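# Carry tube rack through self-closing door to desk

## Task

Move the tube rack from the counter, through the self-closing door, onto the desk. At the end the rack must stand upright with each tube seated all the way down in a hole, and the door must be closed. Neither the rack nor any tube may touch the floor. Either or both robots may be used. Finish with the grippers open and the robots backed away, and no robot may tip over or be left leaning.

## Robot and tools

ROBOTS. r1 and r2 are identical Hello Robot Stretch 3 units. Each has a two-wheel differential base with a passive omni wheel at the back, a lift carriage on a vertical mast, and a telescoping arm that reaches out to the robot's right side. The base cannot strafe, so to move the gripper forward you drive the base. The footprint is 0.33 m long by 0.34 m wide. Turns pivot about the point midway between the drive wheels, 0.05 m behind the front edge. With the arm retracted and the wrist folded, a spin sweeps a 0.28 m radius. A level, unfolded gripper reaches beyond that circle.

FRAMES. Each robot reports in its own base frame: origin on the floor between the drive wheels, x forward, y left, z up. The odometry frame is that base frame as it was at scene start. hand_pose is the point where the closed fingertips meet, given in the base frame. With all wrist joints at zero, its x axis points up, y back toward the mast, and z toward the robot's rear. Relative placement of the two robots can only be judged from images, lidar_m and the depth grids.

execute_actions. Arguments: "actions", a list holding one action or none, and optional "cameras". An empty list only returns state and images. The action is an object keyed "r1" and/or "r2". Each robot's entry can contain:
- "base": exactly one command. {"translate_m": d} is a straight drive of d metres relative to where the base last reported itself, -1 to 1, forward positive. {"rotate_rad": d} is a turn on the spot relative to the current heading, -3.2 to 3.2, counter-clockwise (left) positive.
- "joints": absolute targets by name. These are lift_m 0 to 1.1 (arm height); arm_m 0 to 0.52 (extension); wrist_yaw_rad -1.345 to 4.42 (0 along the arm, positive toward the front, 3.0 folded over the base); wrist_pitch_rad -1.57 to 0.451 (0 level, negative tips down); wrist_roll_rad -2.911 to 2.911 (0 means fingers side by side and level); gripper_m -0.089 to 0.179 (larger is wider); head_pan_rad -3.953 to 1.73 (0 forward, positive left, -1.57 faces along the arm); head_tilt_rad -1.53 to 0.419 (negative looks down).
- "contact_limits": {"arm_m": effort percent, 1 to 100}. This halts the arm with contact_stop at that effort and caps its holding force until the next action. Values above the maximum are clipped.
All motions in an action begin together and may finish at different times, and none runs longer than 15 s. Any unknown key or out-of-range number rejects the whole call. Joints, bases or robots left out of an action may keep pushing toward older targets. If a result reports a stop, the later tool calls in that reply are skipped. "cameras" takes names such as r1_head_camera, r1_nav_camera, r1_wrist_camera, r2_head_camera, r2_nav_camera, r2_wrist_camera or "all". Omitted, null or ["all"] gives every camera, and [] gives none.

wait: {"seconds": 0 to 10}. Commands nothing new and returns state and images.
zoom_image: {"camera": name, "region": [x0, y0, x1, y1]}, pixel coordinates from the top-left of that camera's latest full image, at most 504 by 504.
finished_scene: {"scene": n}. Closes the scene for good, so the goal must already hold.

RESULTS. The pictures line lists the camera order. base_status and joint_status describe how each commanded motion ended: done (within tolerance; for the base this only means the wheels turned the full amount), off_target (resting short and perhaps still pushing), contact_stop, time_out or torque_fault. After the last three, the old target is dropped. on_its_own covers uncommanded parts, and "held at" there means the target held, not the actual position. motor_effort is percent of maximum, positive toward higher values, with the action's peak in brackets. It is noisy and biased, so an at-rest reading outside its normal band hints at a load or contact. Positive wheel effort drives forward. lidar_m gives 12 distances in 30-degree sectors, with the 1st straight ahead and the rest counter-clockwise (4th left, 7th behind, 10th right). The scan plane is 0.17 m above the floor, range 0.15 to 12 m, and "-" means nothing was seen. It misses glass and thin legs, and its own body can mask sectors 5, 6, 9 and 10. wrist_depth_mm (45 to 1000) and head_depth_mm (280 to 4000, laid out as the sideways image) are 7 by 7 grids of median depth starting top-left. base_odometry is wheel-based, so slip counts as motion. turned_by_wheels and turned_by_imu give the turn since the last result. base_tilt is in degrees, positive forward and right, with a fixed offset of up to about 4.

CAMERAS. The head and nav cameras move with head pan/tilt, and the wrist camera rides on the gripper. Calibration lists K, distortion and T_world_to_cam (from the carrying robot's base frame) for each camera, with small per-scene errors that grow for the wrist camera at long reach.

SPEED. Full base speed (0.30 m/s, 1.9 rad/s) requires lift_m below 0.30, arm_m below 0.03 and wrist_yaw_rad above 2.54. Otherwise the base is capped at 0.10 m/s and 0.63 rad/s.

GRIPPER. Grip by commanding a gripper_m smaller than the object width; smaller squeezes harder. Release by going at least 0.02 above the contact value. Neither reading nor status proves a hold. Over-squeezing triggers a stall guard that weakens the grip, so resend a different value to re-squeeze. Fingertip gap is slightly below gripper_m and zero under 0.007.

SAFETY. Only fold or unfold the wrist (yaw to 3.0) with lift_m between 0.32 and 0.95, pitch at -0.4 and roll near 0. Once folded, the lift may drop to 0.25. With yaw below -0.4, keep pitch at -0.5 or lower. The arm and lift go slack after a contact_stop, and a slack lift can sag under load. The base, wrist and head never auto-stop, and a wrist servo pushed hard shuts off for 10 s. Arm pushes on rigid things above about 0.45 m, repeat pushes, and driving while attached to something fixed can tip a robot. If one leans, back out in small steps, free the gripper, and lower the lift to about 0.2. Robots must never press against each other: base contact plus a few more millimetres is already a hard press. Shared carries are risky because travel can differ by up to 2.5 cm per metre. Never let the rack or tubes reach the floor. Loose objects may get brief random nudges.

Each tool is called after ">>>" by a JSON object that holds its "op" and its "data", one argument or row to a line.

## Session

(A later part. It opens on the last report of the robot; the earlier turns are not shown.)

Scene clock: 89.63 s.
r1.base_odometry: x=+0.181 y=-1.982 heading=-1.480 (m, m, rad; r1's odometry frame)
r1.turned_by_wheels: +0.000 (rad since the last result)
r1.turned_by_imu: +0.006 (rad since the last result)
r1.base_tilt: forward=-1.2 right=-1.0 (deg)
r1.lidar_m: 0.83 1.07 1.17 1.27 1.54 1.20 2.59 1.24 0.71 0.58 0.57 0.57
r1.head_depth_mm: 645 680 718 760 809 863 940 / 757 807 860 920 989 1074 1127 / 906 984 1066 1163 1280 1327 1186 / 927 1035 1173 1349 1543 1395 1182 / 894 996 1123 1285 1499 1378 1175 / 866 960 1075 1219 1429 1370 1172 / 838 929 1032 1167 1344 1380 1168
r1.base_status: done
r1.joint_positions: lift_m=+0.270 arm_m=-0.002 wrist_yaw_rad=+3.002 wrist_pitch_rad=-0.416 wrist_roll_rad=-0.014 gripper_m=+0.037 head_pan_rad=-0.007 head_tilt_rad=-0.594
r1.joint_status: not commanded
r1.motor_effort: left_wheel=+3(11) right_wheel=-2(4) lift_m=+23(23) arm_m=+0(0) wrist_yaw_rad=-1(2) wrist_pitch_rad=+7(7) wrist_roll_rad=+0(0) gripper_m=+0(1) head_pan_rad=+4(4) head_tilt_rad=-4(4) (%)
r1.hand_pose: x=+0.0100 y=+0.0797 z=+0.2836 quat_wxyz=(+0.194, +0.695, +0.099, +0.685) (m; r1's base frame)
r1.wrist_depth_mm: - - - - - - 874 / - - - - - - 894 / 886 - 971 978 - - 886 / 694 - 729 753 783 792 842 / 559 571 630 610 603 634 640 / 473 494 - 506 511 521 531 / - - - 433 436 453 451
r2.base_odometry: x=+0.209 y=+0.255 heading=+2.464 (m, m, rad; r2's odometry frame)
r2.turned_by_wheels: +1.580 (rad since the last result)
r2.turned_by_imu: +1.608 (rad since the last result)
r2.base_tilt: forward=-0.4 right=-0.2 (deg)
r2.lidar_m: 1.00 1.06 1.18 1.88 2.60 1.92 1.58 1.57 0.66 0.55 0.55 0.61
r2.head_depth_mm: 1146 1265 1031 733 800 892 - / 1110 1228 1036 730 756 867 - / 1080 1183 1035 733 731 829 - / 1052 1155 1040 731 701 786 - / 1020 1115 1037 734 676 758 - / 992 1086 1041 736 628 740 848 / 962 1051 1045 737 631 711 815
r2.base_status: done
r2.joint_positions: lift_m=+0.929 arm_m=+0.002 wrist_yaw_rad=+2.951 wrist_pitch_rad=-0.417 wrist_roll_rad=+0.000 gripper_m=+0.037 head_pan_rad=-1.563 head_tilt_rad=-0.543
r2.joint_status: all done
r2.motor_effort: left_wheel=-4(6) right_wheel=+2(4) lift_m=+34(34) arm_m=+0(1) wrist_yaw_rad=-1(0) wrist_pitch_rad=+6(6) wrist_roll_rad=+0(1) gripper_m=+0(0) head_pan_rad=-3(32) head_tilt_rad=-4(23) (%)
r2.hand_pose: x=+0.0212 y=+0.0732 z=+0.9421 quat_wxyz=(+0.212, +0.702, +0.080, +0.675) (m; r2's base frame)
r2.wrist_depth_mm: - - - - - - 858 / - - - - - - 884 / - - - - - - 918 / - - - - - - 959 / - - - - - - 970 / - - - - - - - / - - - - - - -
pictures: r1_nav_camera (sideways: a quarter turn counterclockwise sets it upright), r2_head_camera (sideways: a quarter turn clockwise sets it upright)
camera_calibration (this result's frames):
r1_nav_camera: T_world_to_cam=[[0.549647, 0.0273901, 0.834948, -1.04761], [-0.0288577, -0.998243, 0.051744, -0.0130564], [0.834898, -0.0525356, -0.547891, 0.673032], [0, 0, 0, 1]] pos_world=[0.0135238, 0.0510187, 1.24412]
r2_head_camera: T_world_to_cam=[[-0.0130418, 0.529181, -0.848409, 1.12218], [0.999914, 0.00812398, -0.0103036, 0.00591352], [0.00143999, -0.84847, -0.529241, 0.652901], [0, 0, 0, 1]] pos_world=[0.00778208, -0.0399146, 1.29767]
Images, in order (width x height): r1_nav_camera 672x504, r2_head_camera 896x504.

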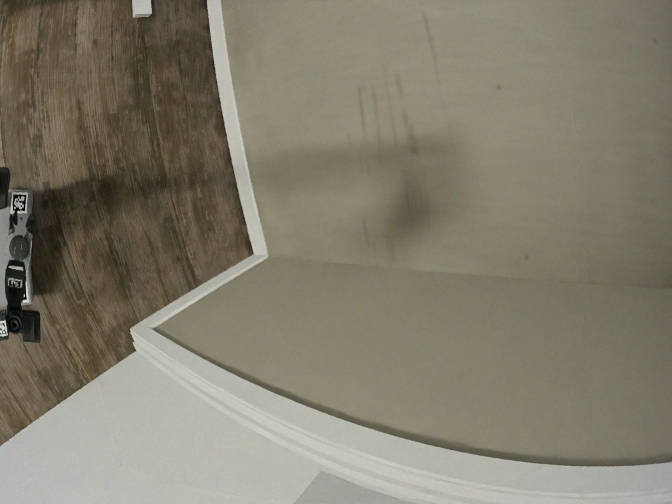

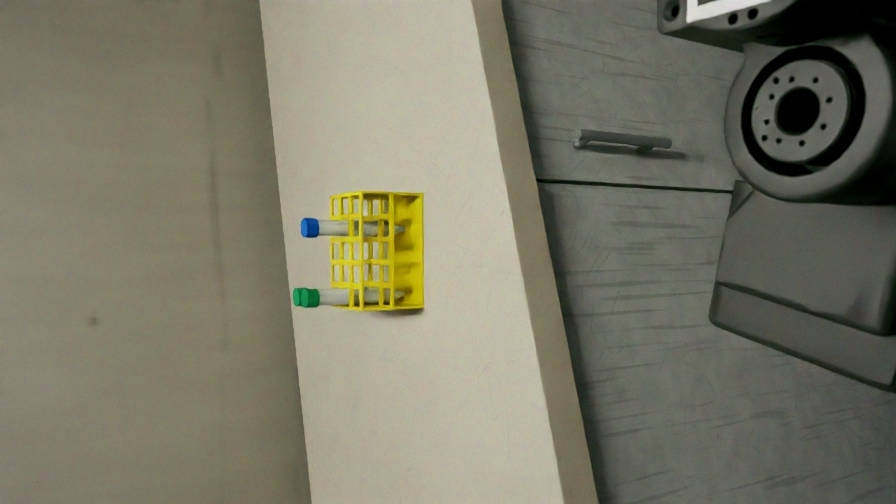

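>>> {"op": "execute_actions", "data": {
  "actions": [
    {"r1":{"base":{"rotate_rad":-1.27}},"r2":{"joints":{"wrist_yaw_rad":0}}}
  ],
  "cameras": []
}}

>>> {"op": "execute_actions", "data": {
  "actions": [
    {"r1":{"joints":{"head_tilt_rad":-1.0}},"r2":{"joints":{"wrist_pitch_rad":0,"gripper_m":0.179}}}
  ],
  "cameras": ["r1_nav_camera","r2_head_camera","r2_wrist_camera"]
}}

Scene clock: 103.10 s.
r1.base_odometry: x=+0.181 y=-1.982 heading=-2.750 (m, m, rad; r1's odometry frame)
r1.turned_by_wheels: -1.270 (rad since the last result)
r1.turned_by_imu: -1.267 (rad since the last result)
r1.base_tilt: forward=-1.3 right=-1.1 (deg)
r1.lidar_m: 0.57 0.57 0.65 1.07 1.09 1.27 1.54 1.20 2.03 2.70 0.87 0.61
r1.head_depth_mm: 451 503 571 658 775 946 1141 / 449 500 566 653 768 937 1139 / 447 497 562 648 762 928 1131 / 444 494 559 640 755 917 1116 / 441 492 555 639 747 905 1103 / 440 489 552 633 741 893 1101 / 437 486 548 628 736 879 1023
r1.base_status: done
r1.joint_positions: lift_m=+0.270 arm_m=-0.002 wrist_yaw_rad=+3.002 wrist_pitch_rad=-0.416 wrist_roll_rad=-0.014 gripper_m=+0.037 head_pan_rad=-0.007 head_tilt_rad=-0.594
r1.joint_status: not commanded
r1.motor_effort: left_wheel=+3(11) right_wheel=-2(6) lift_m=+23(23) arm_m=-1(1) wrist_yaw_rad=-2(2) wrist_pitch_rad=+7(7) wrist_roll_rad=+1(0) gripper_m=+0(1) head_pan_rad=+5(5) head_tilt_rad=-4(5) (%)
r1.hand_pose: x=+0.0100 y=+0.0797 z=+0.2836 quat_wxyz=(+0.194, +0.695, +0.099, +0.685) (m; r1's base frame)
r1.wrist_depth_mm: 874 - 996 - 900 628 443 / 959 - - - 946 612 460 / 888 - 964 - 878 638 488 / 701 - 738 743 791 634 527 / 572 575 626 598 605 605 554 / 474 481 - 522 524 535 530 / - - - 434 437 449 454
r2.base_odometry: x=+0.209 y=+0.255 heading=+2.464 (m, m, rad; r2's odometry frame)
r2.turned_by_wheels: +0.000 (rad since the last result)
r2.turned_by_imu: +0.000 (rad since the last result)
r2.base_tilt: forward=-0.4 right=-0.2 (deg)
r2.lidar_m: 0.99 1.06 1.18 1.88 2.59 1.91 1.58 1.57 0.66 0.55 0.55 0.61
r2.head_depth_mm: 1146 1268 1036 730 800 893 - / 1111 1222 1031 733 751 - - / 1085 1190 1039 731 721 - - / 1055 1148 1035 734 700 808 952 / 1017 1119 1037 735 675 771 899 / 988 1079 1039 735 631 740 859 / 972 1056 1045 737 631 712 819
r2.base_status: not commanded
r2.joint_positions: lift_m=+0.929 arm_m=+0.002 wrist_yaw_rad=+0.002 wrist_pitch_rad=-0.417 wrist_roll_rad=+0.000 gripper_m=+0.037 head_pan_rad=-1.563 head_tilt_rad=-0.543
r2.joint_status: all done
r2.motor_effort: left_wheel=-3(3) right_wheel=+3(2) lift_m=+34(34) arm_m=-1(0) wrist_yaw_rad=-2(4) wrist_pitch_rad=+6(6) wrist_roll_rad=+0(0) gripper_m=+0(0) head_pan_rad=-2(2) head_tilt_rad=-4(4) (%)
r2.hand_pose: x=-0.0210 y=-0.3717 z=+0.9421 quat_wxyz=(+0.692, +0.147, -0.691, -0.146) (m; r2's base frame)
r2.wrist_depth_mm: 719 784 819 936 - - - / 515 535 505 528 605 631 - / 359 366 376 386 405 444 512 / 288 308 335 393 456 530 622 / 325 352 391 439 509 602 - / 351 387 - 492 610 720 - / 382 418 507 562 688 867 -
pictures: none
No camera images: the call's "cameras" was empty. Leave "cameras" out to get every camera's image.

Scene clock: 105.00 s.
r1.base_odometry: x=+0.181 y=-1.982 heading=-2.750 (m, m, rad; r1's odometry frame)
r1.turned_by_wheels: +0.000 (rad since the last result)
r1.turned_by_imu: +0.000 (rad since the last result)
r1.base_tilt: forward=-1.3 right=-1.1 (deg)
r1.lidar_m: 0.57 0.57 0.65 1.07 1.10 1.27 1.54 1.20 2.02 2.70 0.88 0.61
r1.head_depth_mm: 513 618 778 1041 1295 1187 1079 / 511 613 768 1029 1291 1185 1100 / 508 611 765 1022 1291 1183 1104 / 505 607 756 1014 1291 1184 1106 / 504 603 754 1005 1288 1182 1104 / 500 600 750 993 1272 1180 1084 / 498 597 742 920 1218 1183 1074
r1.base_status: not commanded
r1.joint_positions: lift_m=+0.270 arm_m=-0.002 wrist_yaw_rad=+3.002 wrist_pitch_rad=-0.416 wrist_roll_rad=-0.014 gripper_m=+0.037 head_pan_rad=-0.007 head_tilt_rad=-0.987
r1.joint_status: all done
r1.motor_effort: left_wheel=+3(4) right_wheel=-2(2) lift_m=+23(23) arm_m=-1(1) wrist_yaw_rad=-1(1) wrist_pitch_rad=+7(7) wrist_roll_rad=+0(0) gripper_m=+0(0) head_pan_rad=+3(3) head_tilt_rad=-8(36) (%)
r1.hand_pose: x=+0.0100 y=+0.0797 z=+0.2836 quat_wxyz=(+0.194, +0.695, +0.099, +0.685) (m; r1's base frame)
r1.wrist_depth_mm: 871 - 963 - 929 621 448 / 945 - - - 927 625 457 / 884 - 975 973 892 629 501 / 680 - 717 761 757 639 531 / 547 569 618 592 623 615 560 / 476 481 - 518 517 521 528 / - - - 438 429 444 454
r2.base_odometry: x=+0.209 y=+0.255 heading=+2.464 (m, m, rad; r2's odometry frame)
r2.turned_by_wheels: +0.000 (rad since the last result)
r2.turned_by_imu: +0.000 (rad since the last result)
r2.base_tilt: forward=-0.4 right=-0.2 (deg)
r2.lidar_m: 0.99 1.06 1.18 1.88 2.60 1.91 1.58 1.57 0.66 0.55 0.55 0.62
r2.head_depth_mm: 1146 1265 1029 730 816 889 - / 1115 1223 1031 731 732 - - / 1086 1183 1039 732 668 - - / 1048 1150 1035 733 697 799 957 / 1025 1121 1040 746 686 773 902 / 992 1087 1044 738 631 740 857 / 967 1056 1050 736 630 710 817
r2.base_status: not commanded
r2.joint_positions: lift_m=+0.929 arm_m=+0.002 wrist_yaw_rad=+0.002 wrist_pitch_rad=-0.021 wrist_roll_rad=+0.000 gripper_m=+0.179 head_pan_rad=-1.563 head_tilt_rad=-0.543
r2.joint_status: all done
r2.motor_effort: left_wheel=-3(4) right_wheel=+2(2) lift_m=+33(34) arm_m=+0(1) wrist_yaw_rad=-1(2) wrist_pitch_rad=+7(6) wrist_roll_rad=-1(0) gripper_m=+0(86) head_pan_rad=-3(3) head_tilt_rad=-4(5) (%)
r2.hand_pose: x=-0.0208 y=-0.4029 z=+1.0385 quat_wxyz=(+0.707, +0.009, -0.707, -0.007) (m; r2's base frame)
r2.wrist_depth_mm: 752 816 876 979 - - - / 789 837 933 - - - - / 796 849 929 - - - - / 784 872 938 - - - - / 599 622 557 573 661 679 - / - 416 424 432 437 440 538 / - 315 331 355 419 476 606
pictures: r1_nav_camera (sideways: a quarter turn counterclockwise sets it upright), r2_head_camera (sideways: a quarter turn clockwise sets it upright), r2_wrist_camera
camera_calibration (this result's frames):
r1_nav_camera: T_world_to_cam=[[0.827796, 0.0255375, 0.560448, -0.691574], [-0.00724632, -0.998393, 0.0561961, -0.0189564], [0.560983, -0.05058, -0.826281, 1.03678], [0, 0, 0, 1]] pos_world=[-0.00927112, 0.0511755, 1.24533]
r2_head_camera: T_world_to_cam=[[-0.0130419, 0.52918, -0.848409, 1.12218], [0.999914, 0.0081241, -0.0103036, 0.00591352], [0.00144009, -0.84847, -0.529241, 0.652901], [0, 0, 0, 1]] pos_world=[0.00778208, -0.0399146, 1.29767]
r2_wrist_camera: T_world_to_cam=[[-0.9988, 0.0440963, 0.0213222, -0.0285217], [-0.0145286, 0.149009, -0.988729, 1.12948], [-0.0467765, -0.987852, -0.148189, -0.0837236], [0, 0, 0, 1]] pos_world=[-0.0159939, -0.249752, 1.10496]
Images, in order (width x height): r1_nav_camera 672x504, r2_head_camera 896x504, r2_wrist_camera 644x364.

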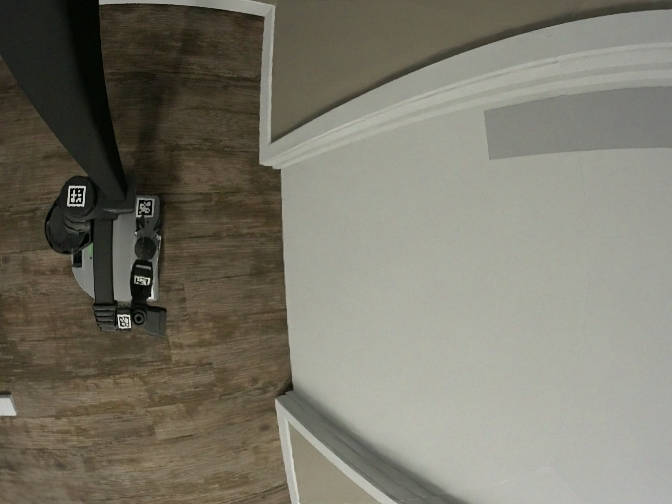

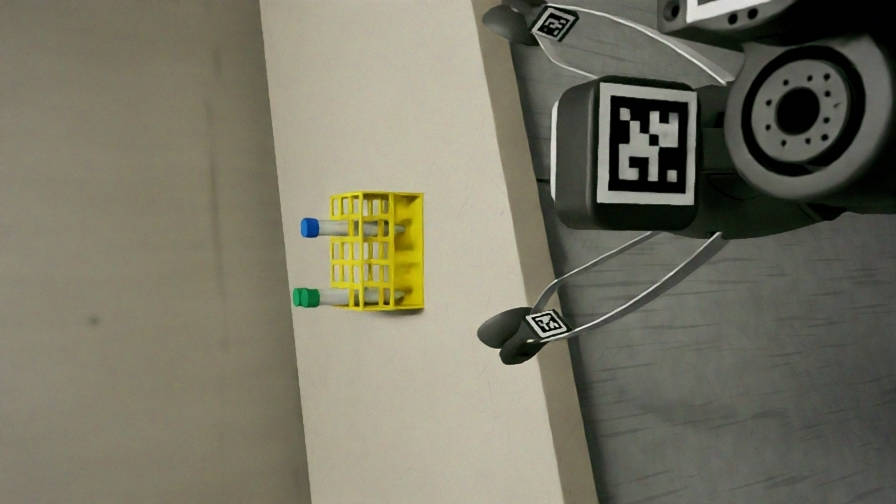

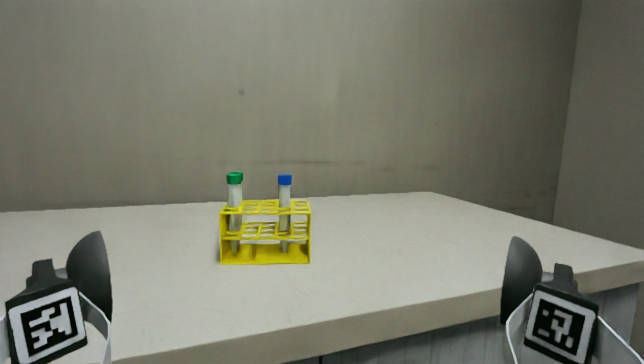

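>>> {"op": "execute_actions", "data": {
  "actions": [
    {"r2":{"base":{"translate_m":0.04},"joints":{"lift_m":0.85,"arm_m":0.17}}}
  ],
  "cameras": ["r2_head_camera","r2_wrist_camera"]
}}

Scene clock: 116.53 s.
r1.base_odometry: x=+0.181 y=-1.982 heading=-2.750 (m, m, rad; r1's odometry frame)
r1.turned_by_wheels: +0.000 (rad since the last result)
r1.turned_by_imu: -0.001 (rad since the last result)
r1.base_tilt: forward=-1.5 right=-1.1 (deg)
r1.lidar_m: 0.57 0.57 0.65 1.07 1.09 1.27 1.53 1.20 2.03 2.70 0.87 0.61
r1.head_depth_mm: 513 618 776 1041 1298 1190 1081 / 511 615 771 1034 1298 1190 1105 / 508 610 765 1024 1291 1185 1108 / 506 606 758 1011 1292 1178 1104 / 502 605 753 1001 1289 1179 1104 / 500 599 747 991 1263 1175 1081 / 497 596 742 920 1215 1171 1070
r1.base_status: not commanded
r1.joint_positions: lift_m=+0.270 arm_m=-0.002 wrist_yaw_rad=+3.002 wrist_pitch_rad=-0.416 wrist_roll_rad=-0.014 gripper_m=+0.037 head_pan_rad=-0.007 head_tilt_rad=-0.987
r1.joint_status: not commanded
r1.motor_effort: left_wheel=+3(3) right_wheel=-3(2) lift_m=+23(23) arm_m=-1(1) wrist_yaw_rad=-2(2) wrist_pitch_rad=+7(7) wrist_roll_rad=+1(0) gripper_m=+0(1) head_pan_rad=+5(5) head_tilt_rad=-7(7) (%)
r1.hand_pose: x=+0.0100 y=+0.0797 z=+0.2836 quat_wxyz=(+0.194, +0.695, +0.099, +0.685) (m; r1's base frame)
r1.wrist_depth_mm: 895 - 982 - 945 617 446 / 955 - - - 943 628 448 / 874 - 976 - 925 619 488 / 685 - 736 728 756 621 519 / 571 559 629 603 608 591 555 / 480 475 - 510 512 523 516 / - - - 428 432 440 453
r2.base_odometry: x=+0.178 y=+0.280 heading=+2.463 (m, m, rad; r2's odometry frame)
r2.turned_by_wheels: +0.000 (rad since the last result)
r2.turned_by_imu: +0.001 (rad since the last result)
r2.base_tilt: forward=-0.4 right=-0.2 (deg)
r2.lidar_m: 0.97 1.02 1.14 1.81 2.61 1.96 1.62 1.61 0.65 0.54 0.54 0.60
r2.head_depth_mm: 1133 1257 1035 730 - - 1109 / 1094 1210 1032 761 - - 1037 / 1071 1179 1033 755 - - 981 / 1039 1136 982 733 685 786 920 / 1012 1102 1039 766 658 753 880 / 982 1071 1040 736 630 720 832 / 956 1043 1046 734 606 691 799
r2.base_status: done
r2.joint_positions: lift_m=+0.851 arm_m=+0.170 wrist_yaw_rad=+0.001 wrist_pitch_rad=-0.020 wrist_roll_rad=+0.000 gripper_m=+0.179 head_pan_rad=-1.563 head_tilt_rad=-0.543
r2.joint_status: all done
r2.motor_effort: left_wheel=-4(5) right_wheel=+2(5) lift_m=+10(30) arm_m=+4(5) wrist_yaw_rad=-1(2) wrist_pitch_rad=+7(7) wrist_roll_rad=+0(0) gripper_m=+0(0) head_pan_rad=-3(2) head_tilt_rad=-4(4) (%)
r2.hand_pose: x=-0.0212 y=-0.5703 z=+0.9604 quat_wxyz=(+0.707, +0.008, -0.707, -0.007) (m; r2's base frame)
r2.wrist_depth_mm: 616 662 723 814 896 - - / 622 687 752 831 915 - - / 640 689 743 826 950 - - / 636 686 356 366 795 835 - / 359 363 332 339 390 401 408 / - 247 249 254 259 261 268 / - 185 189 191 193 202 242
pictures: r2_head_camera (sideways: a quarter turn clockwise sets it upright), r2_wrist_camera
camera_calibration (this result's frames):
r2_head_camera: T_world_to_cam=[[-0.0130084, 0.529267, -0.848356, 1.12211], [0.999914, 0.00806053, -0.0103036, 0.00591347], [0.00138486, -0.848417, -0.529326, 0.653013], [0, 0, 0, 1]] pos_world=[0.0077795, -0.0399143, 1.29766]
r2_wrist_camera: T_world_to_cam=[[-0.998744, 0.0453828, 0.0212546, -0.018994], [-0.0143397, 0.147587, -0.988945, 1.07658], [-0.048018, -0.988007, -0.146751, -0.262207], [0, 0, 0, 1]] pos_world=[-0.0161229, -0.417091, 1.02661]
Images, in order (width x height): r2_head_camera 896x504, r2_wrist_camera 644x364.

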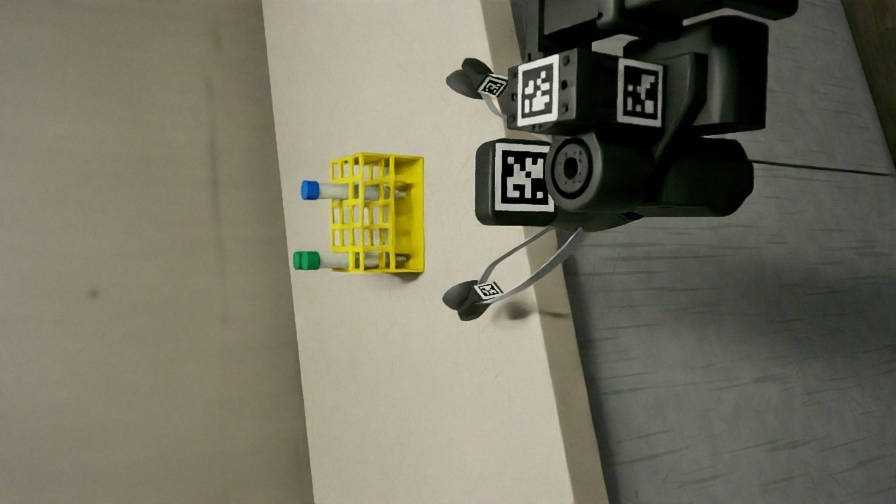

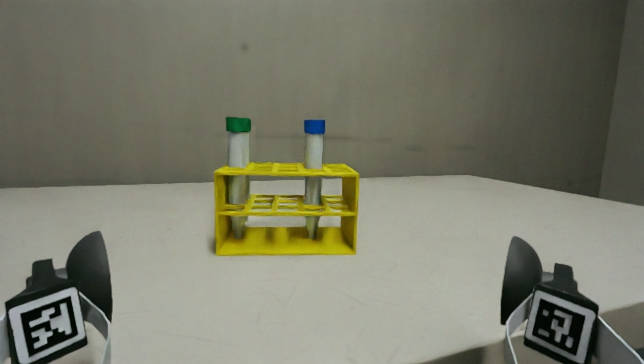

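>>> {"op": "execute_actions", "data": {
  "actions": [
    {"r2":{"base":{"translate_m":0.02},"joints":{"arm_m":0.28}}}
  ],
  "cameras": ["r2_head_camera","r2_wrist_camera"]
}}

Scene clock: 129.47 s.
r1.base_odometry: x=+0.181 y=-1.982 heading=-2.750 (m, m, rad; r1's odometry frame)
r1.turned_by_wheels: +0.000 (rad since the last result)
r1.turned_by_imu: -0.001 (rad since the last result)
r1.base_tilt: forward=-1.4 right=-1.2 (deg)
r1.lidar_m: 0.57 0.57 0.65 1.07 1.09 1.27 1.54 1.20 2.01 2.70 0.87 0.61
r1.head_depth_mm: 513 619 777 1040 1301 1188 1087 / 510 614 771 1034 1292 1182 1098 / 509 611 765 1022 1292 1188 1107 / 505 606 760 1010 1290 1182 1109 / 503 603 751 1001 1285 1182 1106 / 499 600 747 991 1264 1182 1081 / 497 595 744 919 1212 1179 1073
r1.base_status: not commanded
r1.joint_positions: lift_m=+0.270 arm_m=-0.002 wrist_yaw_rad=+3.002 wrist_pitch_rad=-0.416 wrist_roll_rad=-0.014 gripper_m=+0.037 head_pan_rad=-0.007 head_tilt_rad=-0.987
r1.joint_status: not commanded
r1.motor_effort: left_wheel=+2(2) right_wheel=-2(2) lift_m=+23(23) arm_m=-1(0) wrist_yaw_rad=-2(2) wrist_pitch_rad=+7(7) wrist_roll_rad=+0(0) gripper_m=+1(1) head_pan_rad=+4(5) head_tilt_rad=-8(7) (%)
r1.hand_pose: x=+0.0100 y=+0.0797 z=+0.2836 quat_wxyz=(+0.194, +0.695, +0.099, +0.685) (m; r1's base frame)
r1.wrist_depth_mm: 865 - - - 886 614 444 / 936 - - - 955 624 458 / 923 - 981 - 903 634 487 / 710 - 725 764 776 636 513 / 564 569 603 605 616 590 553 / 479 493 - 530 513 518 515 / - - - 430 441 448 449
r2.base_odometry: x=+0.163 y=+0.293 heading=+2.463 (m, m, rad; r2's odometry frame)
r2.turned_by_wheels: +0.000 (rad since the last result)
r2.turned_by_imu: +0.000 (rad since the last result)
r2.base_tilt: forward=-0.4 right=-0.2 (deg)
r2.lidar_m: 0.96 1.00 1.12 1.78 2.62 1.98 1.63 1.62 0.64 0.53 0.53 0.59
r2.head_depth_mm: 1126 1241 1034 794 - 916 1090 / 1096 1204 1030 - 762 854 1025 / 1058 1162 1034 - 737 813 965 / 1034 1127 1036 735 674 773 914 / 1002 1097 1039 733 629 745 868 / 979 1063 1043 734 628 711 825 / 954 1033 1039 734 607 683 787
r2.base_status: done
r2.joint_positions: lift_m=+0.851 arm_m=+0.280 wrist_yaw_rad=+0.001 wrist_pitch_rad=-0.020 wrist_roll_rad=+0.000 gripper_m=+0.179 head_pan_rad=-1.563 head_tilt_rad=-0.543
r2.joint_status: all done
r2.motor_effort: left_wheel=-3(5) right_wheel=+1(7) lift_m=+10(10) arm_m=+4(3) wrist_yaw_rad=+0(1) wrist_pitch_rad=+7(7) wrist_roll_rad=+0(0) gripper_m=+0(0) head_pan_rad=-3(3) head_tilt_rad=-4(4) (%)
r2.hand_pose: x=-0.0212 y=-0.6803 z=+0.9604 quat_wxyz=(+0.707, +0.008, -0.707, -0.007) (m; r2's base frame)
r2.wrist_depth_mm: 528 573 625 694 772 870 - / 539 589 639 704 797 890 - / 550 605 639 699 823 915 - / 552 600 244 248 789 897 - / 357 362 228 248 260 398 405 / - 246 230 245 242 260 266 / - 185 188 190 193 193 207
pictures: r2_head_camera (sideways: a quarter turn clockwise sets it upright), r2_wrist_camera
camera_calibration (this result's frames):
r2_head_camera: T_world_to_cam=[[-0.0130063, 0.52927, -0.848354, 1.1221], [0.999914, 0.00805652, -0.0103036, 0.00591347], [0.0013814, -0.848415, -0.52933, 0.653017], [0, 0, 0, 1]] pos_world=[0.00777934, -0.0399143, 1.29766]
r2_wrist_camera: T_world_to_cam=[[-0.998739, 0.0454893, 0.0212543, -0.0139565], [-0.014324, 0.147583, -0.988946, 1.09282], [-0.0481232, -0.988003, -0.146745, -0.370888], [0, 0, 0, 1]] pos_world=[-0.0161338, -0.527085, 1.02661]
Images, in order (width x height): r2_head_camera 896x504, r2_wrist_camera 644x364.

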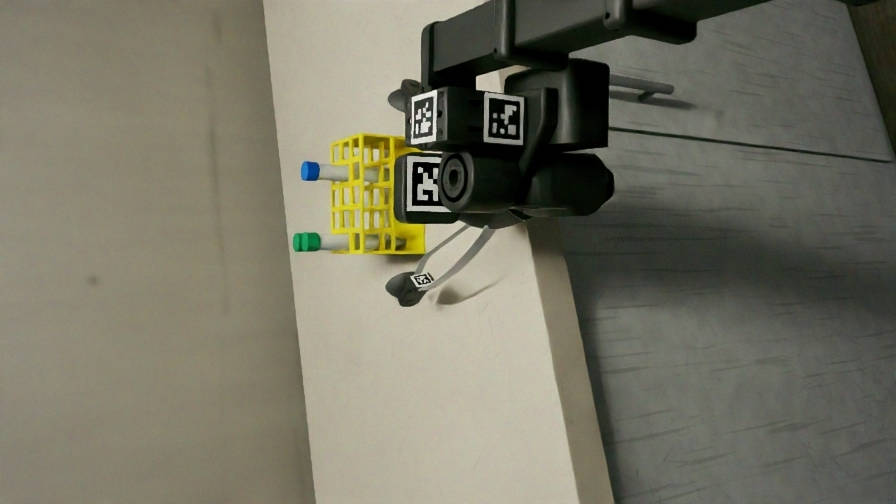

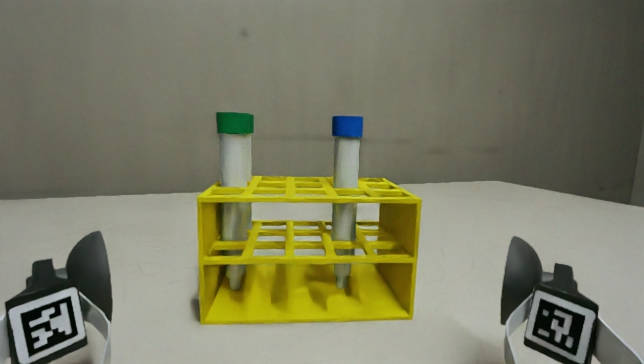

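>>> {"op": "execute_actions", "data": {
  "actions": [
    {"r2":{"joints":{"arm_m":0.365,"lift_m":0.838}}}
  ],
  "cameras": ["r2_head_camera","r2_wrist_camera"]
}}

Scene clock: 139.67 s.
r1.base_odometry: x=+0.181 y=-1.982 heading=-2.750 (m, m, rad; r1's odometry frame)
r1.turned_by_wheels: +0.000 (rad since the last result)
r1.turned_by_imu: -0.001 (rad since the last result)
r1.base_tilt: forward=-1.3 right=-1.1 (deg)
r1.lidar_m: 0.57 0.57 0.65 1.07 1.09 1.27 1.54 1.20 2.02 2.70 0.87 0.61
r1.head_depth_mm: 514 618 776 1043 1300 1191 1085 / 511 614 771 1028 1298 1184 1104 / 508 611 764 1021 1292 1180 1104 / 505 607 758 1013 1294 1186 1107 / 502 603 754 996 1288 1186 1106 / 501 598 745 990 1268 1176 1080 / 498 596 743 918 1210 1178 1074
r1.base_status: not commanded
r1.joint_positions: lift_m=+0.270 arm_m=-0.002 wrist_yaw_rad=+3.002 wrist_pitch_rad=-0.416 wrist_roll_rad=-0.014 gripper_m=+0.037 head_pan_rad=-0.007 head_tilt_rad=-0.987
r1.joint_status: not commanded
r1.motor_effort: left_wheel=+3(3) right_wheel=-2(2) lift_m=+23(23) arm_m=-1(1) wrist_yaw_rad=-1(2) wrist_pitch_rad=+7(7) wrist_roll_rad=+0(1) gripper_m=+1(1) head_pan_rad=+4(3) head_tilt_rad=-7(8) (%)
r1.hand_pose: x=+0.0100 y=+0.0797 z=+0.2836 quat_wxyz=(+0.194, +0.695, +0.099, +0.685) (m; r1's base frame)
r1.wrist_depth_mm: 904 - - - 946 614 445 / 912 - - - 957 624 456 / 923 - 944 985 898 626 490 / 688 - 724 738 790 648 528 / 563 578 623 612 617 603 554 / 476 476 - 519 528 521 522 / - - - 431 437 438 451
r2.base_odometry: x=+0.163 y=+0.293 heading=+2.463 (m, m, rad; r2's odometry frame)
r2.turned_by_wheels: +0.000 (rad since the last result)
r2.turned_by_imu: -0.185 (rad since the last result)
r2.base_tilt: forward=-0.4 right=-0.3 (deg)
r2.lidar_m: 0.78 1.03 1.07 1.46 2.62 2.27 1.66 1.60 0.76 0.56 0.54 0.57
r2.head_depth_mm: 1319 1455 1027 793 - 1131 1274 / 1252 1381 1028 - 879 1026 1255 / 1181 1307 1061 - 810 938 1121 / 1128 1238 872 702 747 859 1010 / 1076 1169 869 735 699 797 921 / 1025 1112 1042 732 653 742 854 / 988 1070 1043 737 607 695 788
r2.base_status: not commanded
r2.joint_positions: lift_m=+0.839 arm_m=+0.364 wrist_yaw_rad=-0.011 wrist_pitch_rad=-0.052 wrist_roll_rad=-0.013 gripper_m=+0.179 head_pan_rad=-1.564 head_tilt_rad=-0.546
r2.joint_status: all done
r2.motor_effort: left_wheel=-7(23) right_wheel=+12(36) lift_m=+10(9) arm_m=+10(14) wrist_yaw_rad=+8(11) wrist_pitch_rad=+18(26) wrist_roll_rad=+8(8) gripper_m=+0(1) head_pan_rad=-3(3) head_tilt_rad=-3(4) (%)
r2.hand_pose: x=-0.0242 y=-0.7636 z=+0.9401 quat_wxyz=(+0.711, +0.015, -0.702, -0.022) (m; r2's base frame)
r2.wrist_depth_mm: 494 553 634 738 889 - - / 516 562 651 749 929 - - / 520 561 652 783 959 - - / 182 361 231 532 566 - - / 182 232 238 296 307 320 328 / - 191 200 205 210 213 222 / - 150 154 156 160 161 174
pictures: r2_head_camera (sideways: a quarter turn clockwise sets it upright), r2_wrist_camera
camera_calibration (this result's frames):
r2_head_camera: T_world_to_cam=[[-0.0125679, 0.531089, -0.847223, 1.12063], [0.999921, 0.00722693, -0.0103028, 0.00591242], [0.000651103, -0.847285, -0.531138, 0.655374], [0, 0, 0, 1]] pos_world=[0.00774528, -0.0399066, 1.29758]
r2_wrist_camera: T_world_to_cam=[[-0.997794, 0.0559745, 0.0356997, -0.0183173], [-0.0250975, 0.179802, -0.983383, 1.10409], [-0.0614632, -0.982109, -0.178, -0.422679], [0, 0, 0, 1]] pos_world=[-0.0165463, -0.612608, 1.01116]
Images, in order (width x height): r2_head_camera 896x504, r2_wrist_camera 644x364.

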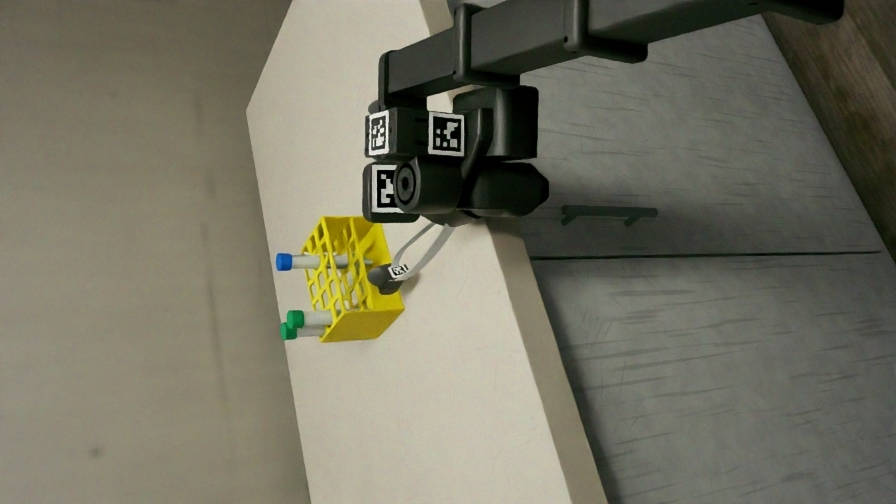

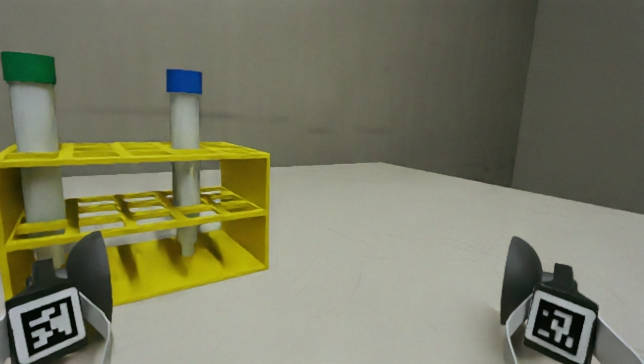

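>>> {"op": "execute_actions", "data": {
  "actions": [
    {"r2":{"joints":{"arm_m":0.2}}}
  ],
  "cameras": []
}}

>>> {"op": "execute_actions", "data": {
  "actions": [
    {"r2":{"base":{"rotate_rad":0.21},"joints":{"lift_m":0.92,"wrist_pitch_rad":-0.35,"wrist_yaw_rad":0,"wrist_roll_rad":0}}}
  ],
  "cameras": ["r2_head_camera","r2_wrist_camera"]
}}

Scene clock: 146.13 s.
r1.base_odometry: x=+0.181 y=-1.982 heading=-2.750 (m, m, rad; r1's odometry frame)
r1.turned_by_wheels: +0.000 (rad since the last result)
r1.turned_by_imu: -0.002 (rad since the last result)
r1.base_tilt: forward=-1.2 right=-1.1 (deg)
r1.lidar_m: 0.57 0.57 0.65 1.07 1.09 1.26 1.54 1.20 2.02 2.70 0.87 0.61
r1.head_depth_mm: 514 618 776 1043 1299 1189 1083 / 510 615 768 1031 1294 1192 1106 / 508 610 766 1026 1288 1186 1107 / 506 607 760 1014 1294 1184 1105 / 503 602 752 1003 1289 1177 1100 / 501 599 746 996 1271 1179 1083 / 499 596 743 920 1217 1177 1073
r1.base_status: not commanded
r1.joint_positions: lift_m=+0.270 arm_m=-0.002 wrist_yaw_rad=+3.002 wrist_pitch_rad=-0.416 wrist_roll_rad=-0.014 gripper_m=+0.037 head_pan_rad=-0.007 head_tilt_rad=-0.987
r1.joint_status: not commanded
r1.motor_effort: left_wheel=+3(4) right_wheel=-2(1) lift_m=+24(23) arm_m=-1(1) wrist_yaw_rad=-2(2) wrist_pitch_rad=+7(7) wrist_roll_rad=+0(0) gripper_m=+0(1) head_pan_rad=+4(5) head_tilt_rad=-7(8) (%)
r1.hand_pose: x=+0.0100 y=+0.0797 z=+0.2836 quat_wxyz=(+0.194, +0.695, +0.099, +0.685) (m; r1's base frame)
r1.wrist_depth_mm: 831 - 946 - 908 605 454 / 933 - - - 946 617 450 / 889 - 942 998 911 613 490 / 694 - 727 779 773 639 525 / 567 568 627 601 609 606 546 / 477 482 - 519 515 514 515 / - - - 434 432 448 453
r2.base_odometry: x=+0.163 y=+0.293 heading=+2.463 (m, m, rad; r2's odometry frame)
r2.turned_by_wheels: +0.001 (rad since the last result)
r2.turned_by_imu: +0.002 (rad since the last result)
r2.base_tilt: forward=-0.4 right=-0.2 (deg)
r2.lidar_m: 0.78 1.03 1.07 1.47 2.63 2.27 1.66 1.60 0.76 0.56 0.54 0.56
r2.head_depth_mm: 1304 1457 1026 816 - 1191 1283 / 1242 1369 1024 761 - 1096 1262 / 1179 1297 1028 763 - 981 1121 / 1124 1229 875 730 750 865 1017 / 1071 1175 873 730 699 794 925 / 1026 1122 1038 731 651 743 851 / 987 1066 1037 733 606 695 792
r2.base_status: not commanded
r2.joint_positions: lift_m=+0.839 arm_m=+0.200 wrist_yaw_rad=-0.001 wrist_pitch_rad=-0.020 wrist_roll_rad=-0.003 gripper_m=+0.179 head_pan_rad=-1.564 head_tilt_rad=-0.546
r2.joint_status: all done
r2.motor_effort: left_wheel=+0(8) right_wheel=-1(12) lift_m=+11(11) arm_m=-3(9) wrist_yaw_rad=+0(8) wrist_pitch_rad=+7(18) wrist_roll_rad=+2(8) gripper_m=+0(0) head_pan_rad=-2(3) head_tilt_rad=-3(3) (%)
r2.hand_pose: x=-0.0217 y=-0.6010 z=+0.9482 quat_wxyz=(+0.708, +0.007, -0.706, -0.008) (m; r2's base frame)
r2.wrist_depth_mm: 610 673 777 919 - - - / 614 702 797 913 - - - / 622 676 768 948 - - - / 576 446 418 658 709 - - / 330 321 331 339 349 359 408 / - 220 222 227 233 260 474 / - 165 168 186 224 314 -
pictures: none
No camera images: the call's "cameras" was empty. Leave "cameras" out to get every camera's image.

Scene clock: 147.70 s.
r1.base_odometry: x=+0.181 y=-1.982 heading=-2.750 (m, m, rad; r1's odometry frame)
r1.turned_by_wheels: +0.000 (rad since the last result)
r1.turned_by_imu: +0.000 (rad since the last result)
r1.base_tilt: forward=-1.1 right=-1.0 (deg)
r1.lidar_m: 0.57 0.57 0.65 1.07 1.09 1.27 1.54 1.20 2.02 2.70 0.87 0.61
r1.head_depth_mm: 514 619 775 1043 1302 1183 1085 / 511 615 772 1030 1291 1187 1101 / 509 611 765 1021 1295 1182 1110 / 507 605 758 1014 1288 1181 1107 / 503 604 752 1006 1289 1178 1106 / 500 600 748 992 1271 1181 1081 / 498 597 742 918 1212 1175 1068
r1.base_status: not commanded
r1.joint_positions: lift_m=+0.270 arm_m=-0.002 wrist_yaw_rad=+3.002 wrist_pitch_rad=-0.416 wrist_roll_rad=-0.014 gripper_m=+0.037 head_pan_rad=-0.007 head_tilt_rad=-0.987
r1.joint_status: not commanded
r1.motor_effort: left_wheel=+2(3) right_wheel=-2(2) lift_m=+24(23) arm_m=-1(1) wrist_yaw_rad=-2(1) wrist_pitch_rad=+7(7) wrist_roll_rad=+0(0) gripper_m=-1(1) head_pan_rad=+5(4) head_tilt_rad=-7(7) (%)
r1.hand_pose: x=+0.0100 y=+0.0797 z=+0.2836 quat_wxyz=(+0.194, +0.695, +0.099, +0.685) (m; r1's base frame)
r1.wrist_depth_mm: 867 - 951 - 917 607 444 / 925 - - - 968 616 450 / 886 - 958 - 914 637 485 / 698 - 732 734 765 636 519 / 558 567 622 598 627 607 558 / 473 489 - 522 523 522 520 / - - - 429 433 448 455
r2.base_odometry: x=+0.163 y=+0.293 heading=+2.673 (m, m, rad; r2's odometry frame)
r2.turned_by_wheels: +0.210 (rad since the last result)
r2.turned_by_imu: +0.210 (rad since the last result)
r2.base_tilt: forward=-0.4 right=-0.2 (deg)
r2.lidar_m: 1.02 1.03 1.16 1.89 2.60 1.92 1.61 1.60 0.64 0.54 0.54 0.61
r2.head_depth_mm: 1126 1235 1025 - - 907 1096 / 1089 1200 890 - - 863 1037 / 1057 1168 873 - - 830 979 / 1033 1133 1032 760 693 794 931 / 1008 1103 1034 747 662 763 892 / 983 1071 1038 729 628 729 848 / 959 1048 1035 732 610 704 814
r2.base_status: done
r2.joint_positions: lift_m=+0.919 arm_m=+0.200 wrist_yaw_rad=-0.002 wrist_pitch_rad=-0.363 wrist_roll_rad=+0.004 gripper_m=+0.179 head_pan_rad=-1.564 head_tilt_rad=-0.546
r2.joint_status: all done
r2.motor_effort: left_wheel=-4(15) right_wheel=+2(20) lift_m=+33(34) arm_m=-5(3) wrist_yaw_rad=+2(37) wrist_pitch_rad=+5(37) wrist_roll_rad=-3(29) gripper_m=+0(8) head_pan_rad=-2(3) head_tilt_rad=-3(3) (%)
r2.hand_pose: x=-0.0220 y=-0.5762 z=+0.9444 quat_wxyz=(+0.694, +0.127, -0.697, -0.129) (m; r2's base frame)
r2.wrist_depth_mm: 581 628 666 725 810 905 - / 600 641 680 555 403 773 - / 396 406 419 394 388 458 472 / 293 297 303 310 316 323 329 / 232 235 238 242 247 250 255 / - 194 196 199 201 203 237 / - 164 166 169 183 220 356
pictures: r2_head_camera (sideways: a quarter turn clockwise sets it upright), r2_wrist_camera
camera_calibration (this result's frames):
r2_head_camera: T_world_to_cam=[[-0.0125679, 0.531089, -0.847223, 1.12063], [0.999921, 0.00722681, -0.0103028, 0.00591242], [0.000651002, -0.847285, -0.531138, 0.655374], [0, 0, 0, 1]] pos_world=[0.00774528, -0.0399066, 1.29758]
r2_wrist_camera: T_world_to_cam=[[-0.998671, 0.0400265, 0.0324735, -0.0328594], [-0.00972564, 0.472376, -0.881343, 1.14725], [-0.0506168, -0.880488, -0.471359, 0.0980443], [0, 0, 0, 1]] pos_world=[-0.0166953, -0.454292, 1.0584]
Images, in order (width x height): r2_head_camera 896x504, r2_wrist_camera 644x364.

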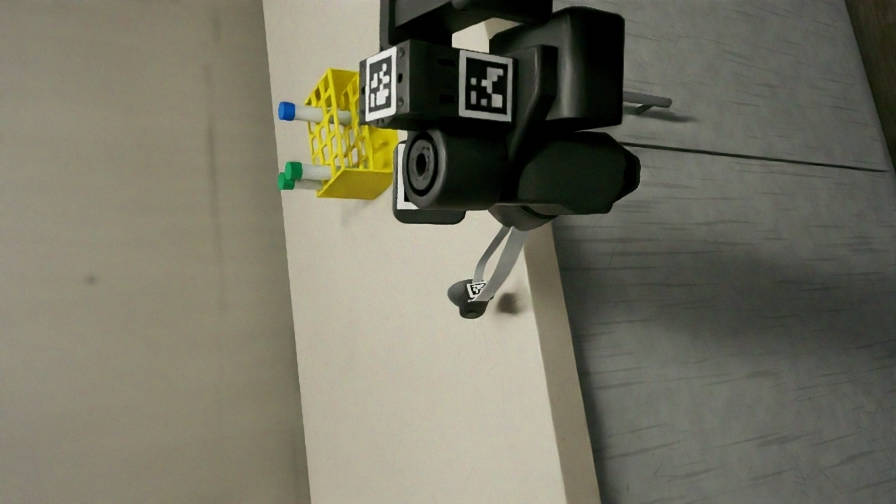

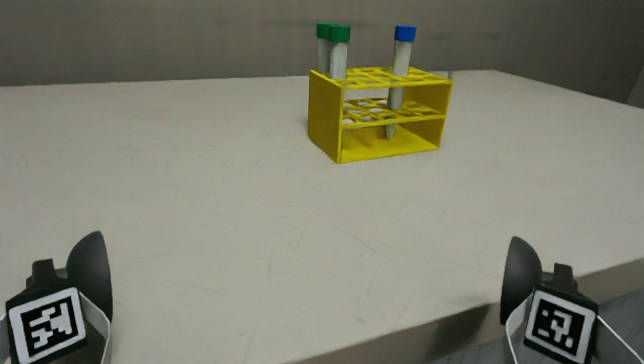

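>>> {"op": "execute_actions", "data": {
  "actions": [
    {"r2":{"base":{"rotate_rad":0.345},"joints":{"lift_m":0.95,"arm_m":0.17}}}
  ],
  "cameras": []
}}

>>> {"op": "execute_actions", "data": {
  "actions": [
    {"r2":{"base":{"translate_m":-0.352}}}
  ],
  "cameras": ["r2_head_camera","r2_wrist_camera"]
}}

Scene clock: 161.73 s.
r1.base_odometry: x=+0.181 y=-1.982 heading=-2.750 (m, m, rad; r1's odometry frame)
r1.turned_by_wheels: +0.000 (rad since the last result)
r1.turned_by_imu: -0.001 (rad since the last result)
r1.base_tilt: forward=-1.4 right=-1.1 (deg)
r1.lidar_m: 0.57 0.57 0.65 1.07 1.09 1.27 1.54 1.20 2.02 2.70 0.88 0.61
r1.head_depth_mm: 512 619 777 1045 1301 1193 1082 / 509 614 771 1033 1297 1184 1103 / 508 610 765 1025 1292 1191 1106 / 506 607 758 1015 1297 1180 1100 / 503 603 754 1001 1286 1183 1100 / 501 599 746 992 1271 1179 1080 / 498 595 742 918 1214 1179 1074
r1.base_status: not commanded
r1.joint_positions: lift_m=+0.270 arm_m=-0.002 wrist_yaw_rad=+3.002 wrist_pitch_rad=-0.416 wrist_roll_rad=-0.014 gripper_m=+0.037 head_pan_rad=-0.007 head_tilt_rad=-0.987
r1.joint_status: not commanded
r1.motor_effort: left_wheel=+3(2) right_wheel=-2(2) lift_m=+23(23) arm_m=-1(1) wrist_yaw_rad=-2(2) wrist_pitch_rad=+7(7) wrist_roll_rad=+0(1) gripper_m=+0(1) head_pan_rad=+5(3) head_tilt_rad=-8(8) (%)
r1.hand_pose: x=+0.0100 y=+0.0797 z=+0.2836 quat_wxyz=(+0.194, +0.695, +0.099, +0.685) (m; r1's base frame)
r1.wrist_depth_mm: 876 - 987 - 931 598 451 / 919 - - - 921 625 459 / 870 - 983 - 882 635 478 / 699 - 728 747 747 623 518 / 577 554 624 607 616 601 558 / 476 487 - 517 509 517 506 / - - - 433 433 437 447
r2.base_odometry: x=+0.163 y=+0.293 heading=+3.018 (m, m, rad; r2's odometry frame)
r2.turned_by_wheels: +0.345 (rad since the last result)
r2.turned_by_imu: +0.351 (rad since the last result)
r2.base_tilt: forward=-0.4 right=-0.3 (deg)
r2.lidar_m: 1.03 1.08 1.51 2.60 2.21 1.65 1.60 0.74 0.56 0.54 0.57 0.81
r2.head_depth_mm: 976 1075 1093 - - 743 865 / 986 1081 1090 - - 753 881 / 990 1089 1067 - - 762 895 / 998 1097 1032 730 674 776 912 / 1004 1102 1033 764 678 784 928 / 1015 1112 1034 732 688 795 945 / 1017 1122 1033 736 694 806 959
r2.base_status: done
r2.joint_positions: lift_m=+0.949 arm_m=+0.170 wrist_yaw_rad=-0.001 wrist_pitch_rad=-0.364 wrist_roll_rad=+0.004 gripper_m=+0.179 head_pan_rad=-1.564 head_tilt_rad=-0.546
r2.joint_status: all done
r2.motor_effort: left_wheel=-3(7) right_wheel=+2(6) lift_m=+34(33) arm_m=-3(3) wrist_yaw_rad=+1(1) wrist_pitch_rad=+5(5) wrist_roll_rad=-3(3) gripper_m=+0(1) head_pan_rad=-2(3) head_tilt_rad=-3(3) (%)
r2.hand_pose: x=-0.0218 y=-0.5462 z=+0.9742 quat_wxyz=(+0.694, +0.128, -0.696, -0.129) (m; r2's base frame)
r2.wrist_depth_mm: 689 696 695 698 700 695 695 / 716 722 722 730 739 745 727 / 474 488 501 522 534 552 352 / 353 357 367 373 378 389 351 / 277 283 285 291 297 301 306 / - 233 237 238 242 245 249 / - 196 199 202 204 206 216
pictures: none
No camera images: the call's "cameras" was empty. Leave "cameras" out to get every camera's image.

Scene clock: 166.27 s.
r1.base_odometry: x=+0.181 y=-1.982 heading=-2.750 (m, m, rad; r1's odometry frame)
r1.turned_by_wheels: +0.000 (rad since the last result)
r1.turned_by_imu: -0.001 (rad since the last result)
r1.base_tilt: forward=-1.2 right=-1.1 (deg)
r1.lidar_m: 0.57 0.57 0.65 1.07 1.09 1.27 1.54 1.20 2.02 2.70 0.87 0.61
r1.head_depth_mm: 514 618 775 1046 1301 1194 1086 / 511 614 769 1032 1300 1191 1104 / 508 610 763 1022 1293 1181 1108 / 506 607 760 1015 1288 1181 1111 / 503 603 754 1004 1285 1179 1105 / 500 600 749 995 1271 1175 1079 / 499 596 742 919 1213 1178 1075
r1.base_status: not commanded
r1.joint_positions: lift_m=+0.270 arm_m=-0.002 wrist_yaw_rad=+3.002 wrist_pitch_rad=-0.416 wrist_roll_rad=-0.014 gripper_m=+0.037 head_pan_rad=-0.007 head_tilt_rad=-0.987
r1.joint_status: not commanded
r1.motor_effort: left_wheel=+3(4) right_wheel=-2(2) lift_m=+23(23) arm_m=-1(1) wrist_yaw_rad=-2(1) wrist_pitch_rad=+7(7) wrist_roll_rad=+1(0) gripper_m=+1(1) head_pan_rad=+4(4) head_tilt_rad=-7(7) (%)
r1.hand_pose: x=+0.0100 y=+0.0797 z=+0.2836 quat_wxyz=(+0.194, +0.695, +0.099, +0.685) (m; r1's base frame)
r1.wrist_depth_mm: 895 - - - 934 612 447 / 961 - - - 952 621 450 / 876 - 952 988 942 644 498 / 709 - 712 756 782 615 514 / 556 569 620 590 621 604 559 / 482 482 - 524 513 520 524 / - - - 431 436 438 457
r2.base_odometry: x=+0.512 y=+0.249 heading=+3.018 (m, m, rad; r2's odometry frame)
r2.turned_by_wheels: +0.000 (rad since the last result)
r2.turned_by_imu: -0.002 (rad since the last result)
r2.base_tilt: forward=-0.4 right=-0.3 (deg)
r2.lidar_m: 1.38 1.45 2.03 2.61 1.73 1.29 1.25 0.72 0.54 0.53 0.56 0.78
r2.head_depth_mm: 975 1061 1117 - - 720 845 / 970 1070 1088 - - 730 859 / 981 1081 1066 - - 740 870 / 998 1092 1033 729 626 744 882 / 997 1099 1038 761 658 759 895 / 1003 1105 1034 734 666 772 908 / 1011 1111 1029 732 676 783 934
r2.base_status: done
r2.joint_positions: lift_m=+0.949 arm_m=+0.170 wrist_yaw_rad=-0.001 wrist_pitch_rad=-0.364 wrist_roll_rad=+0.004 gripper_m=+0.179 head_pan_rad=-1.564 head_tilt_rad=-0.546
r2.joint_status: not commanded
r2.motor_effort: left_wheel=-2(7) right_wheel=+2(3) lift_m=+34(34) arm_m=-5(5) wrist_yaw_rad=+1(1) wrist_pitch_rad=+5(5) wrist_roll_rad=-2(3) gripper_m=+0(1) head_pan_rad=-3(2) head_tilt_rad=-3(3) (%)
r2.hand_pose: x=-0.0218 y=-0.5462 z=+0.9742 quat_wxyz=(+0.694, +0.128, -0.696, -0.129) (m; r2's base frame)
r2.wrist_depth_mm: 681 684 689 680 688 689 690 / 709 732 715 714 743 730 738 / 477 490 432 337 528 551 572 / 350 357 345 343 380 387 399 / 278 283 287 291 294 302 307 / - 233 235 239 242 244 249 / - 198 200 203 205 205 217
pictures: r2_head_camera (sideways: a quarter turn clockwise sets it upright), r2_wrist_camera
camera_calibration (this result's frames):
r2_head_camera: T_world_to_cam=[[-0.0125678, 0.531089, -0.847223, 1.12063], [0.999921, 0.00722669, -0.0103028, 0.00591242], [0.000650901, -0.847285, -0.531138, 0.655374], [0, 0, 0, 1]] pos_world=[0.00774527, -0.0399066, 1.29758]
r2_wrist_camera: T_world_to_cam=[[-0.998694, 0.0391475, 0.0328302, -0.0356892], [-0.0104171, 0.473056, -0.880971, 1.15933], [-0.0500184, -0.880162, -0.47203, 0.139392], [0, 0, 0, 1]] pos_world=[-0.0165936, -0.424343, 1.08831]
Images, in order (width x height): r2_head_camera 896x504, r2_wrist_camera 644x364.

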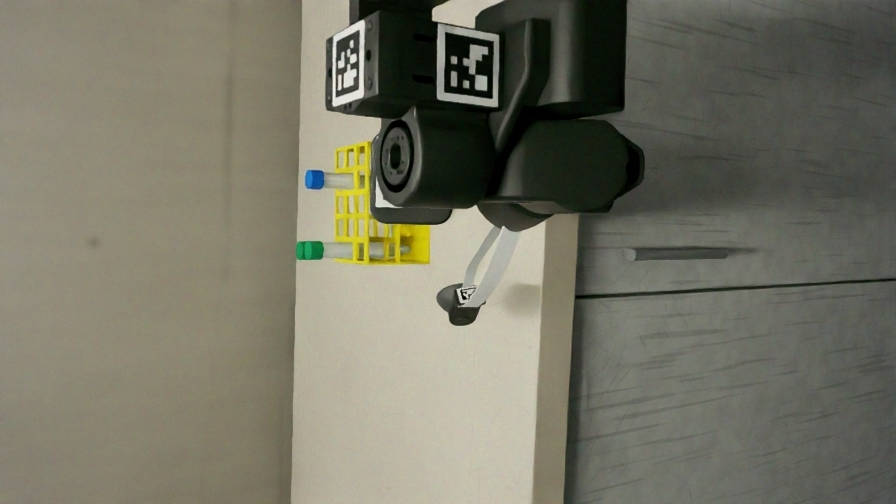

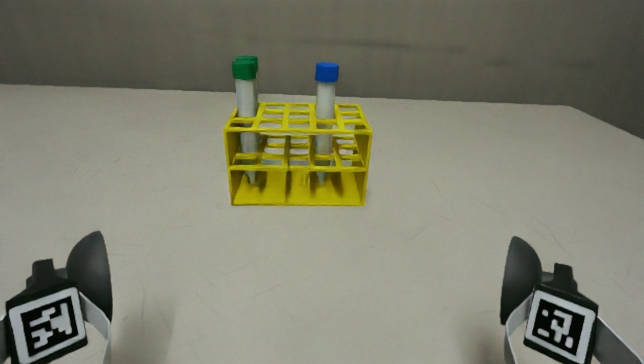

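>>> {"op": "execute_actions", "data": {
  "actions": [
    {"r2":{"base":{"translate_m":0.012},"joints":{"lift_m":0.925,"arm_m":0.30}}}
  ],
  "cameras": ["r2_head_camera","r2_wrist_camera"]
}}

Scene clock: 173.70 s.
r1.base_odometry: x=+0.181 y=-1.982 heading=-2.750 (m, m, rad; r1's odometry frame)
r1.turned_by_wheels: +0.000 (rad since the last result)
r1.turned_by_imu: -0.001 (rad since the last result)
r1.base_tilt: forward=-1.3 right=-1.2 (deg)
r1.lidar_m: 0.57 0.57 0.65 1.07 1.09 1.27 1.54 1.20 2.02 2.70 0.87 0.61
r1.head_depth_mm: 513 619 777 1042 1298 1184 1081 / 511 615 770 1033 1295 1189 1105 / 509 610 766 1020 1296 1190 1106 / 506 607 757 1012 1293 1190 1103 / 503 603 753 1003 1293 1182 1105 / 500 599 746 990 1266 1179 1082 / 498 595 744 921 1216 1178 1070
r1.base_status: not commanded
r1.joint_positions: lift_m=+0.270 arm_m=-0.002 wrist_yaw_rad=+3.002 wrist_pitch_rad=-0.416 wrist_roll_rad=-0.014 gripper_m=+0.037 head_pan_rad=-0.007 head_tilt_rad=-0.987
r1.joint_status: not commanded
r1.motor_effort: left_wheel=+3(3) right_wheel=-2(3) lift_m=+23(23) arm_m=-1(1) wrist_yaw_rad=-1(2) wrist_pitch_rad=+7(7) wrist_roll_rad=+0(1) gripper_m=+0(0) head_pan_rad=+5(4) head_tilt_rad=-8(8) (%)
r1.hand_pose: x=+0.0100 y=+0.0797 z=+0.2836 quat_wxyz=(+0.194, +0.695, +0.099, +0.685) (m; r1's base frame)
r1.wrist_depth_mm: 872 - 999 - 943 618 445 / 951 - - - 968 617 451 / 916 - 973 - 906 629 490 / 688 - 745 751 774 629 513 / 563 563 634 600 623 614 565 / 477 492 - 514 514 517 530 / - - - 433 435 442 456
r2.base_odometry: x=+0.500 y=+0.251 heading=+3.018 (m, m, rad; r2's odometry frame)
r2.turned_by_wheels: +0.000 (rad since the last result)
r2.turned_by_imu: +0.000 (rad since the last result)
r2.base_tilt: forward=-0.4 right=-0.2 (deg)
r2.lidar_m: 1.37 1.43 2.00 2.61 1.74 1.30 1.26 0.72 0.54 0.53 0.55 0.78
r2.head_depth_mm: 971 1063 1131 671 625 720 844 / 977 1072 - - 622 730 857 / 981 1076 1137 - 623 740 872 / 993 1083 1029 704 625 748 883 / 995 1099 1034 731 658 759 895 / 1006 1107 1037 733 667 769 911 / 1008 1112 1039 734 677 781 929
r2.base_status: done
r2.joint_positions: lift_m=+0.926 arm_m=+0.300 wrist_yaw_rad=-0.001 wrist_pitch_rad=-0.365 wrist_roll_rad=+0.003 gripper_m=+0.179 head_pan_rad=-1.564 head_tilt_rad=-0.546
r2.joint_status: all done
r2.motor_effort: left_wheel=-3(5) right_wheel=+2(6) lift_m=+10(30) arm_m=+3(5) wrist_yaw_rad=+0(0) wrist_pitch_rad=+5(5) wrist_roll_rad=-3(3) gripper_m=+1(0) head_pan_rad=-2(3) head_tilt_rad=-3(2) (%)
r2.hand_pose: x=-0.0218 y=-0.6754 z=+0.9506 quat_wxyz=(+0.694, +0.128, -0.696, -0.129) (m; r2's base frame)
r2.wrist_depth_mm: 562 561 560 568 569 567 570 / 597 592 210 596 605 606 608 / 410 421 211 211 461 474 491 / 304 308 203 223 208 334 346 / 240 243 218 225 230 260 264 / - 202 199 202 205 212 215 / - 170 173 175 177 178 186
pictures: r2_head_camera (sideways: a quarter turn clockwise sets it upright), r2_wrist_camera
camera_calibration (this result's frames):
r2_head_camera: T_world_to_cam=[[-0.0125679, 0.531089, -0.847223, 1.12063], [0.999921, 0.00722693, -0.0103028, 0.00591242], [0.000651103, -0.847285, -0.531138, 0.655374], [0, 0, 0, 1]] pos_world=[0.00774528, -0.0399066, 1.29758]
r2_wrist_camera: T_world_to_cam=[[-0.998692, 0.0389836, 0.0330851, -0.0301949], [-0.0107, 0.4734, -0.880783, 1.19973], [-0.0499986, -0.879985, -0.472363, 0.0149495], [0, 0, 0, 1]] pos_world=[-0.0165708, -0.553621, 1.06477]
Images, in order (width x height): r2_head_camera 896x504, r2_wrist_camera 644x364.

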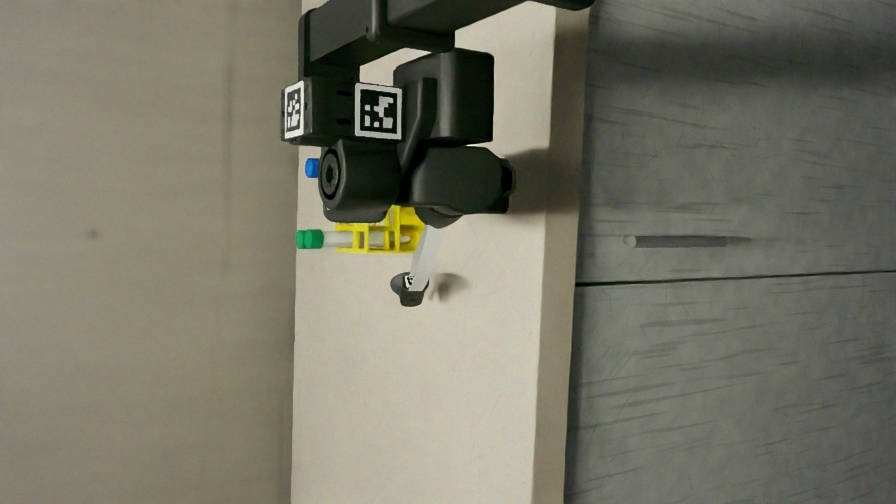

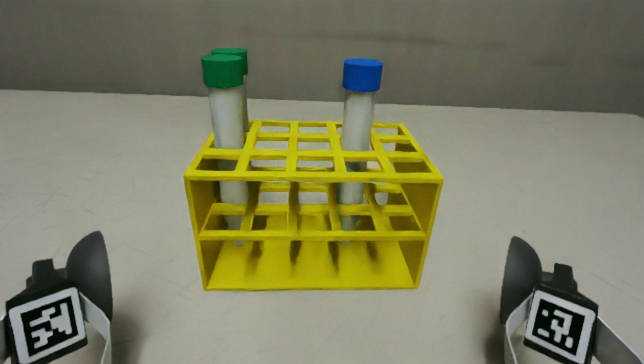

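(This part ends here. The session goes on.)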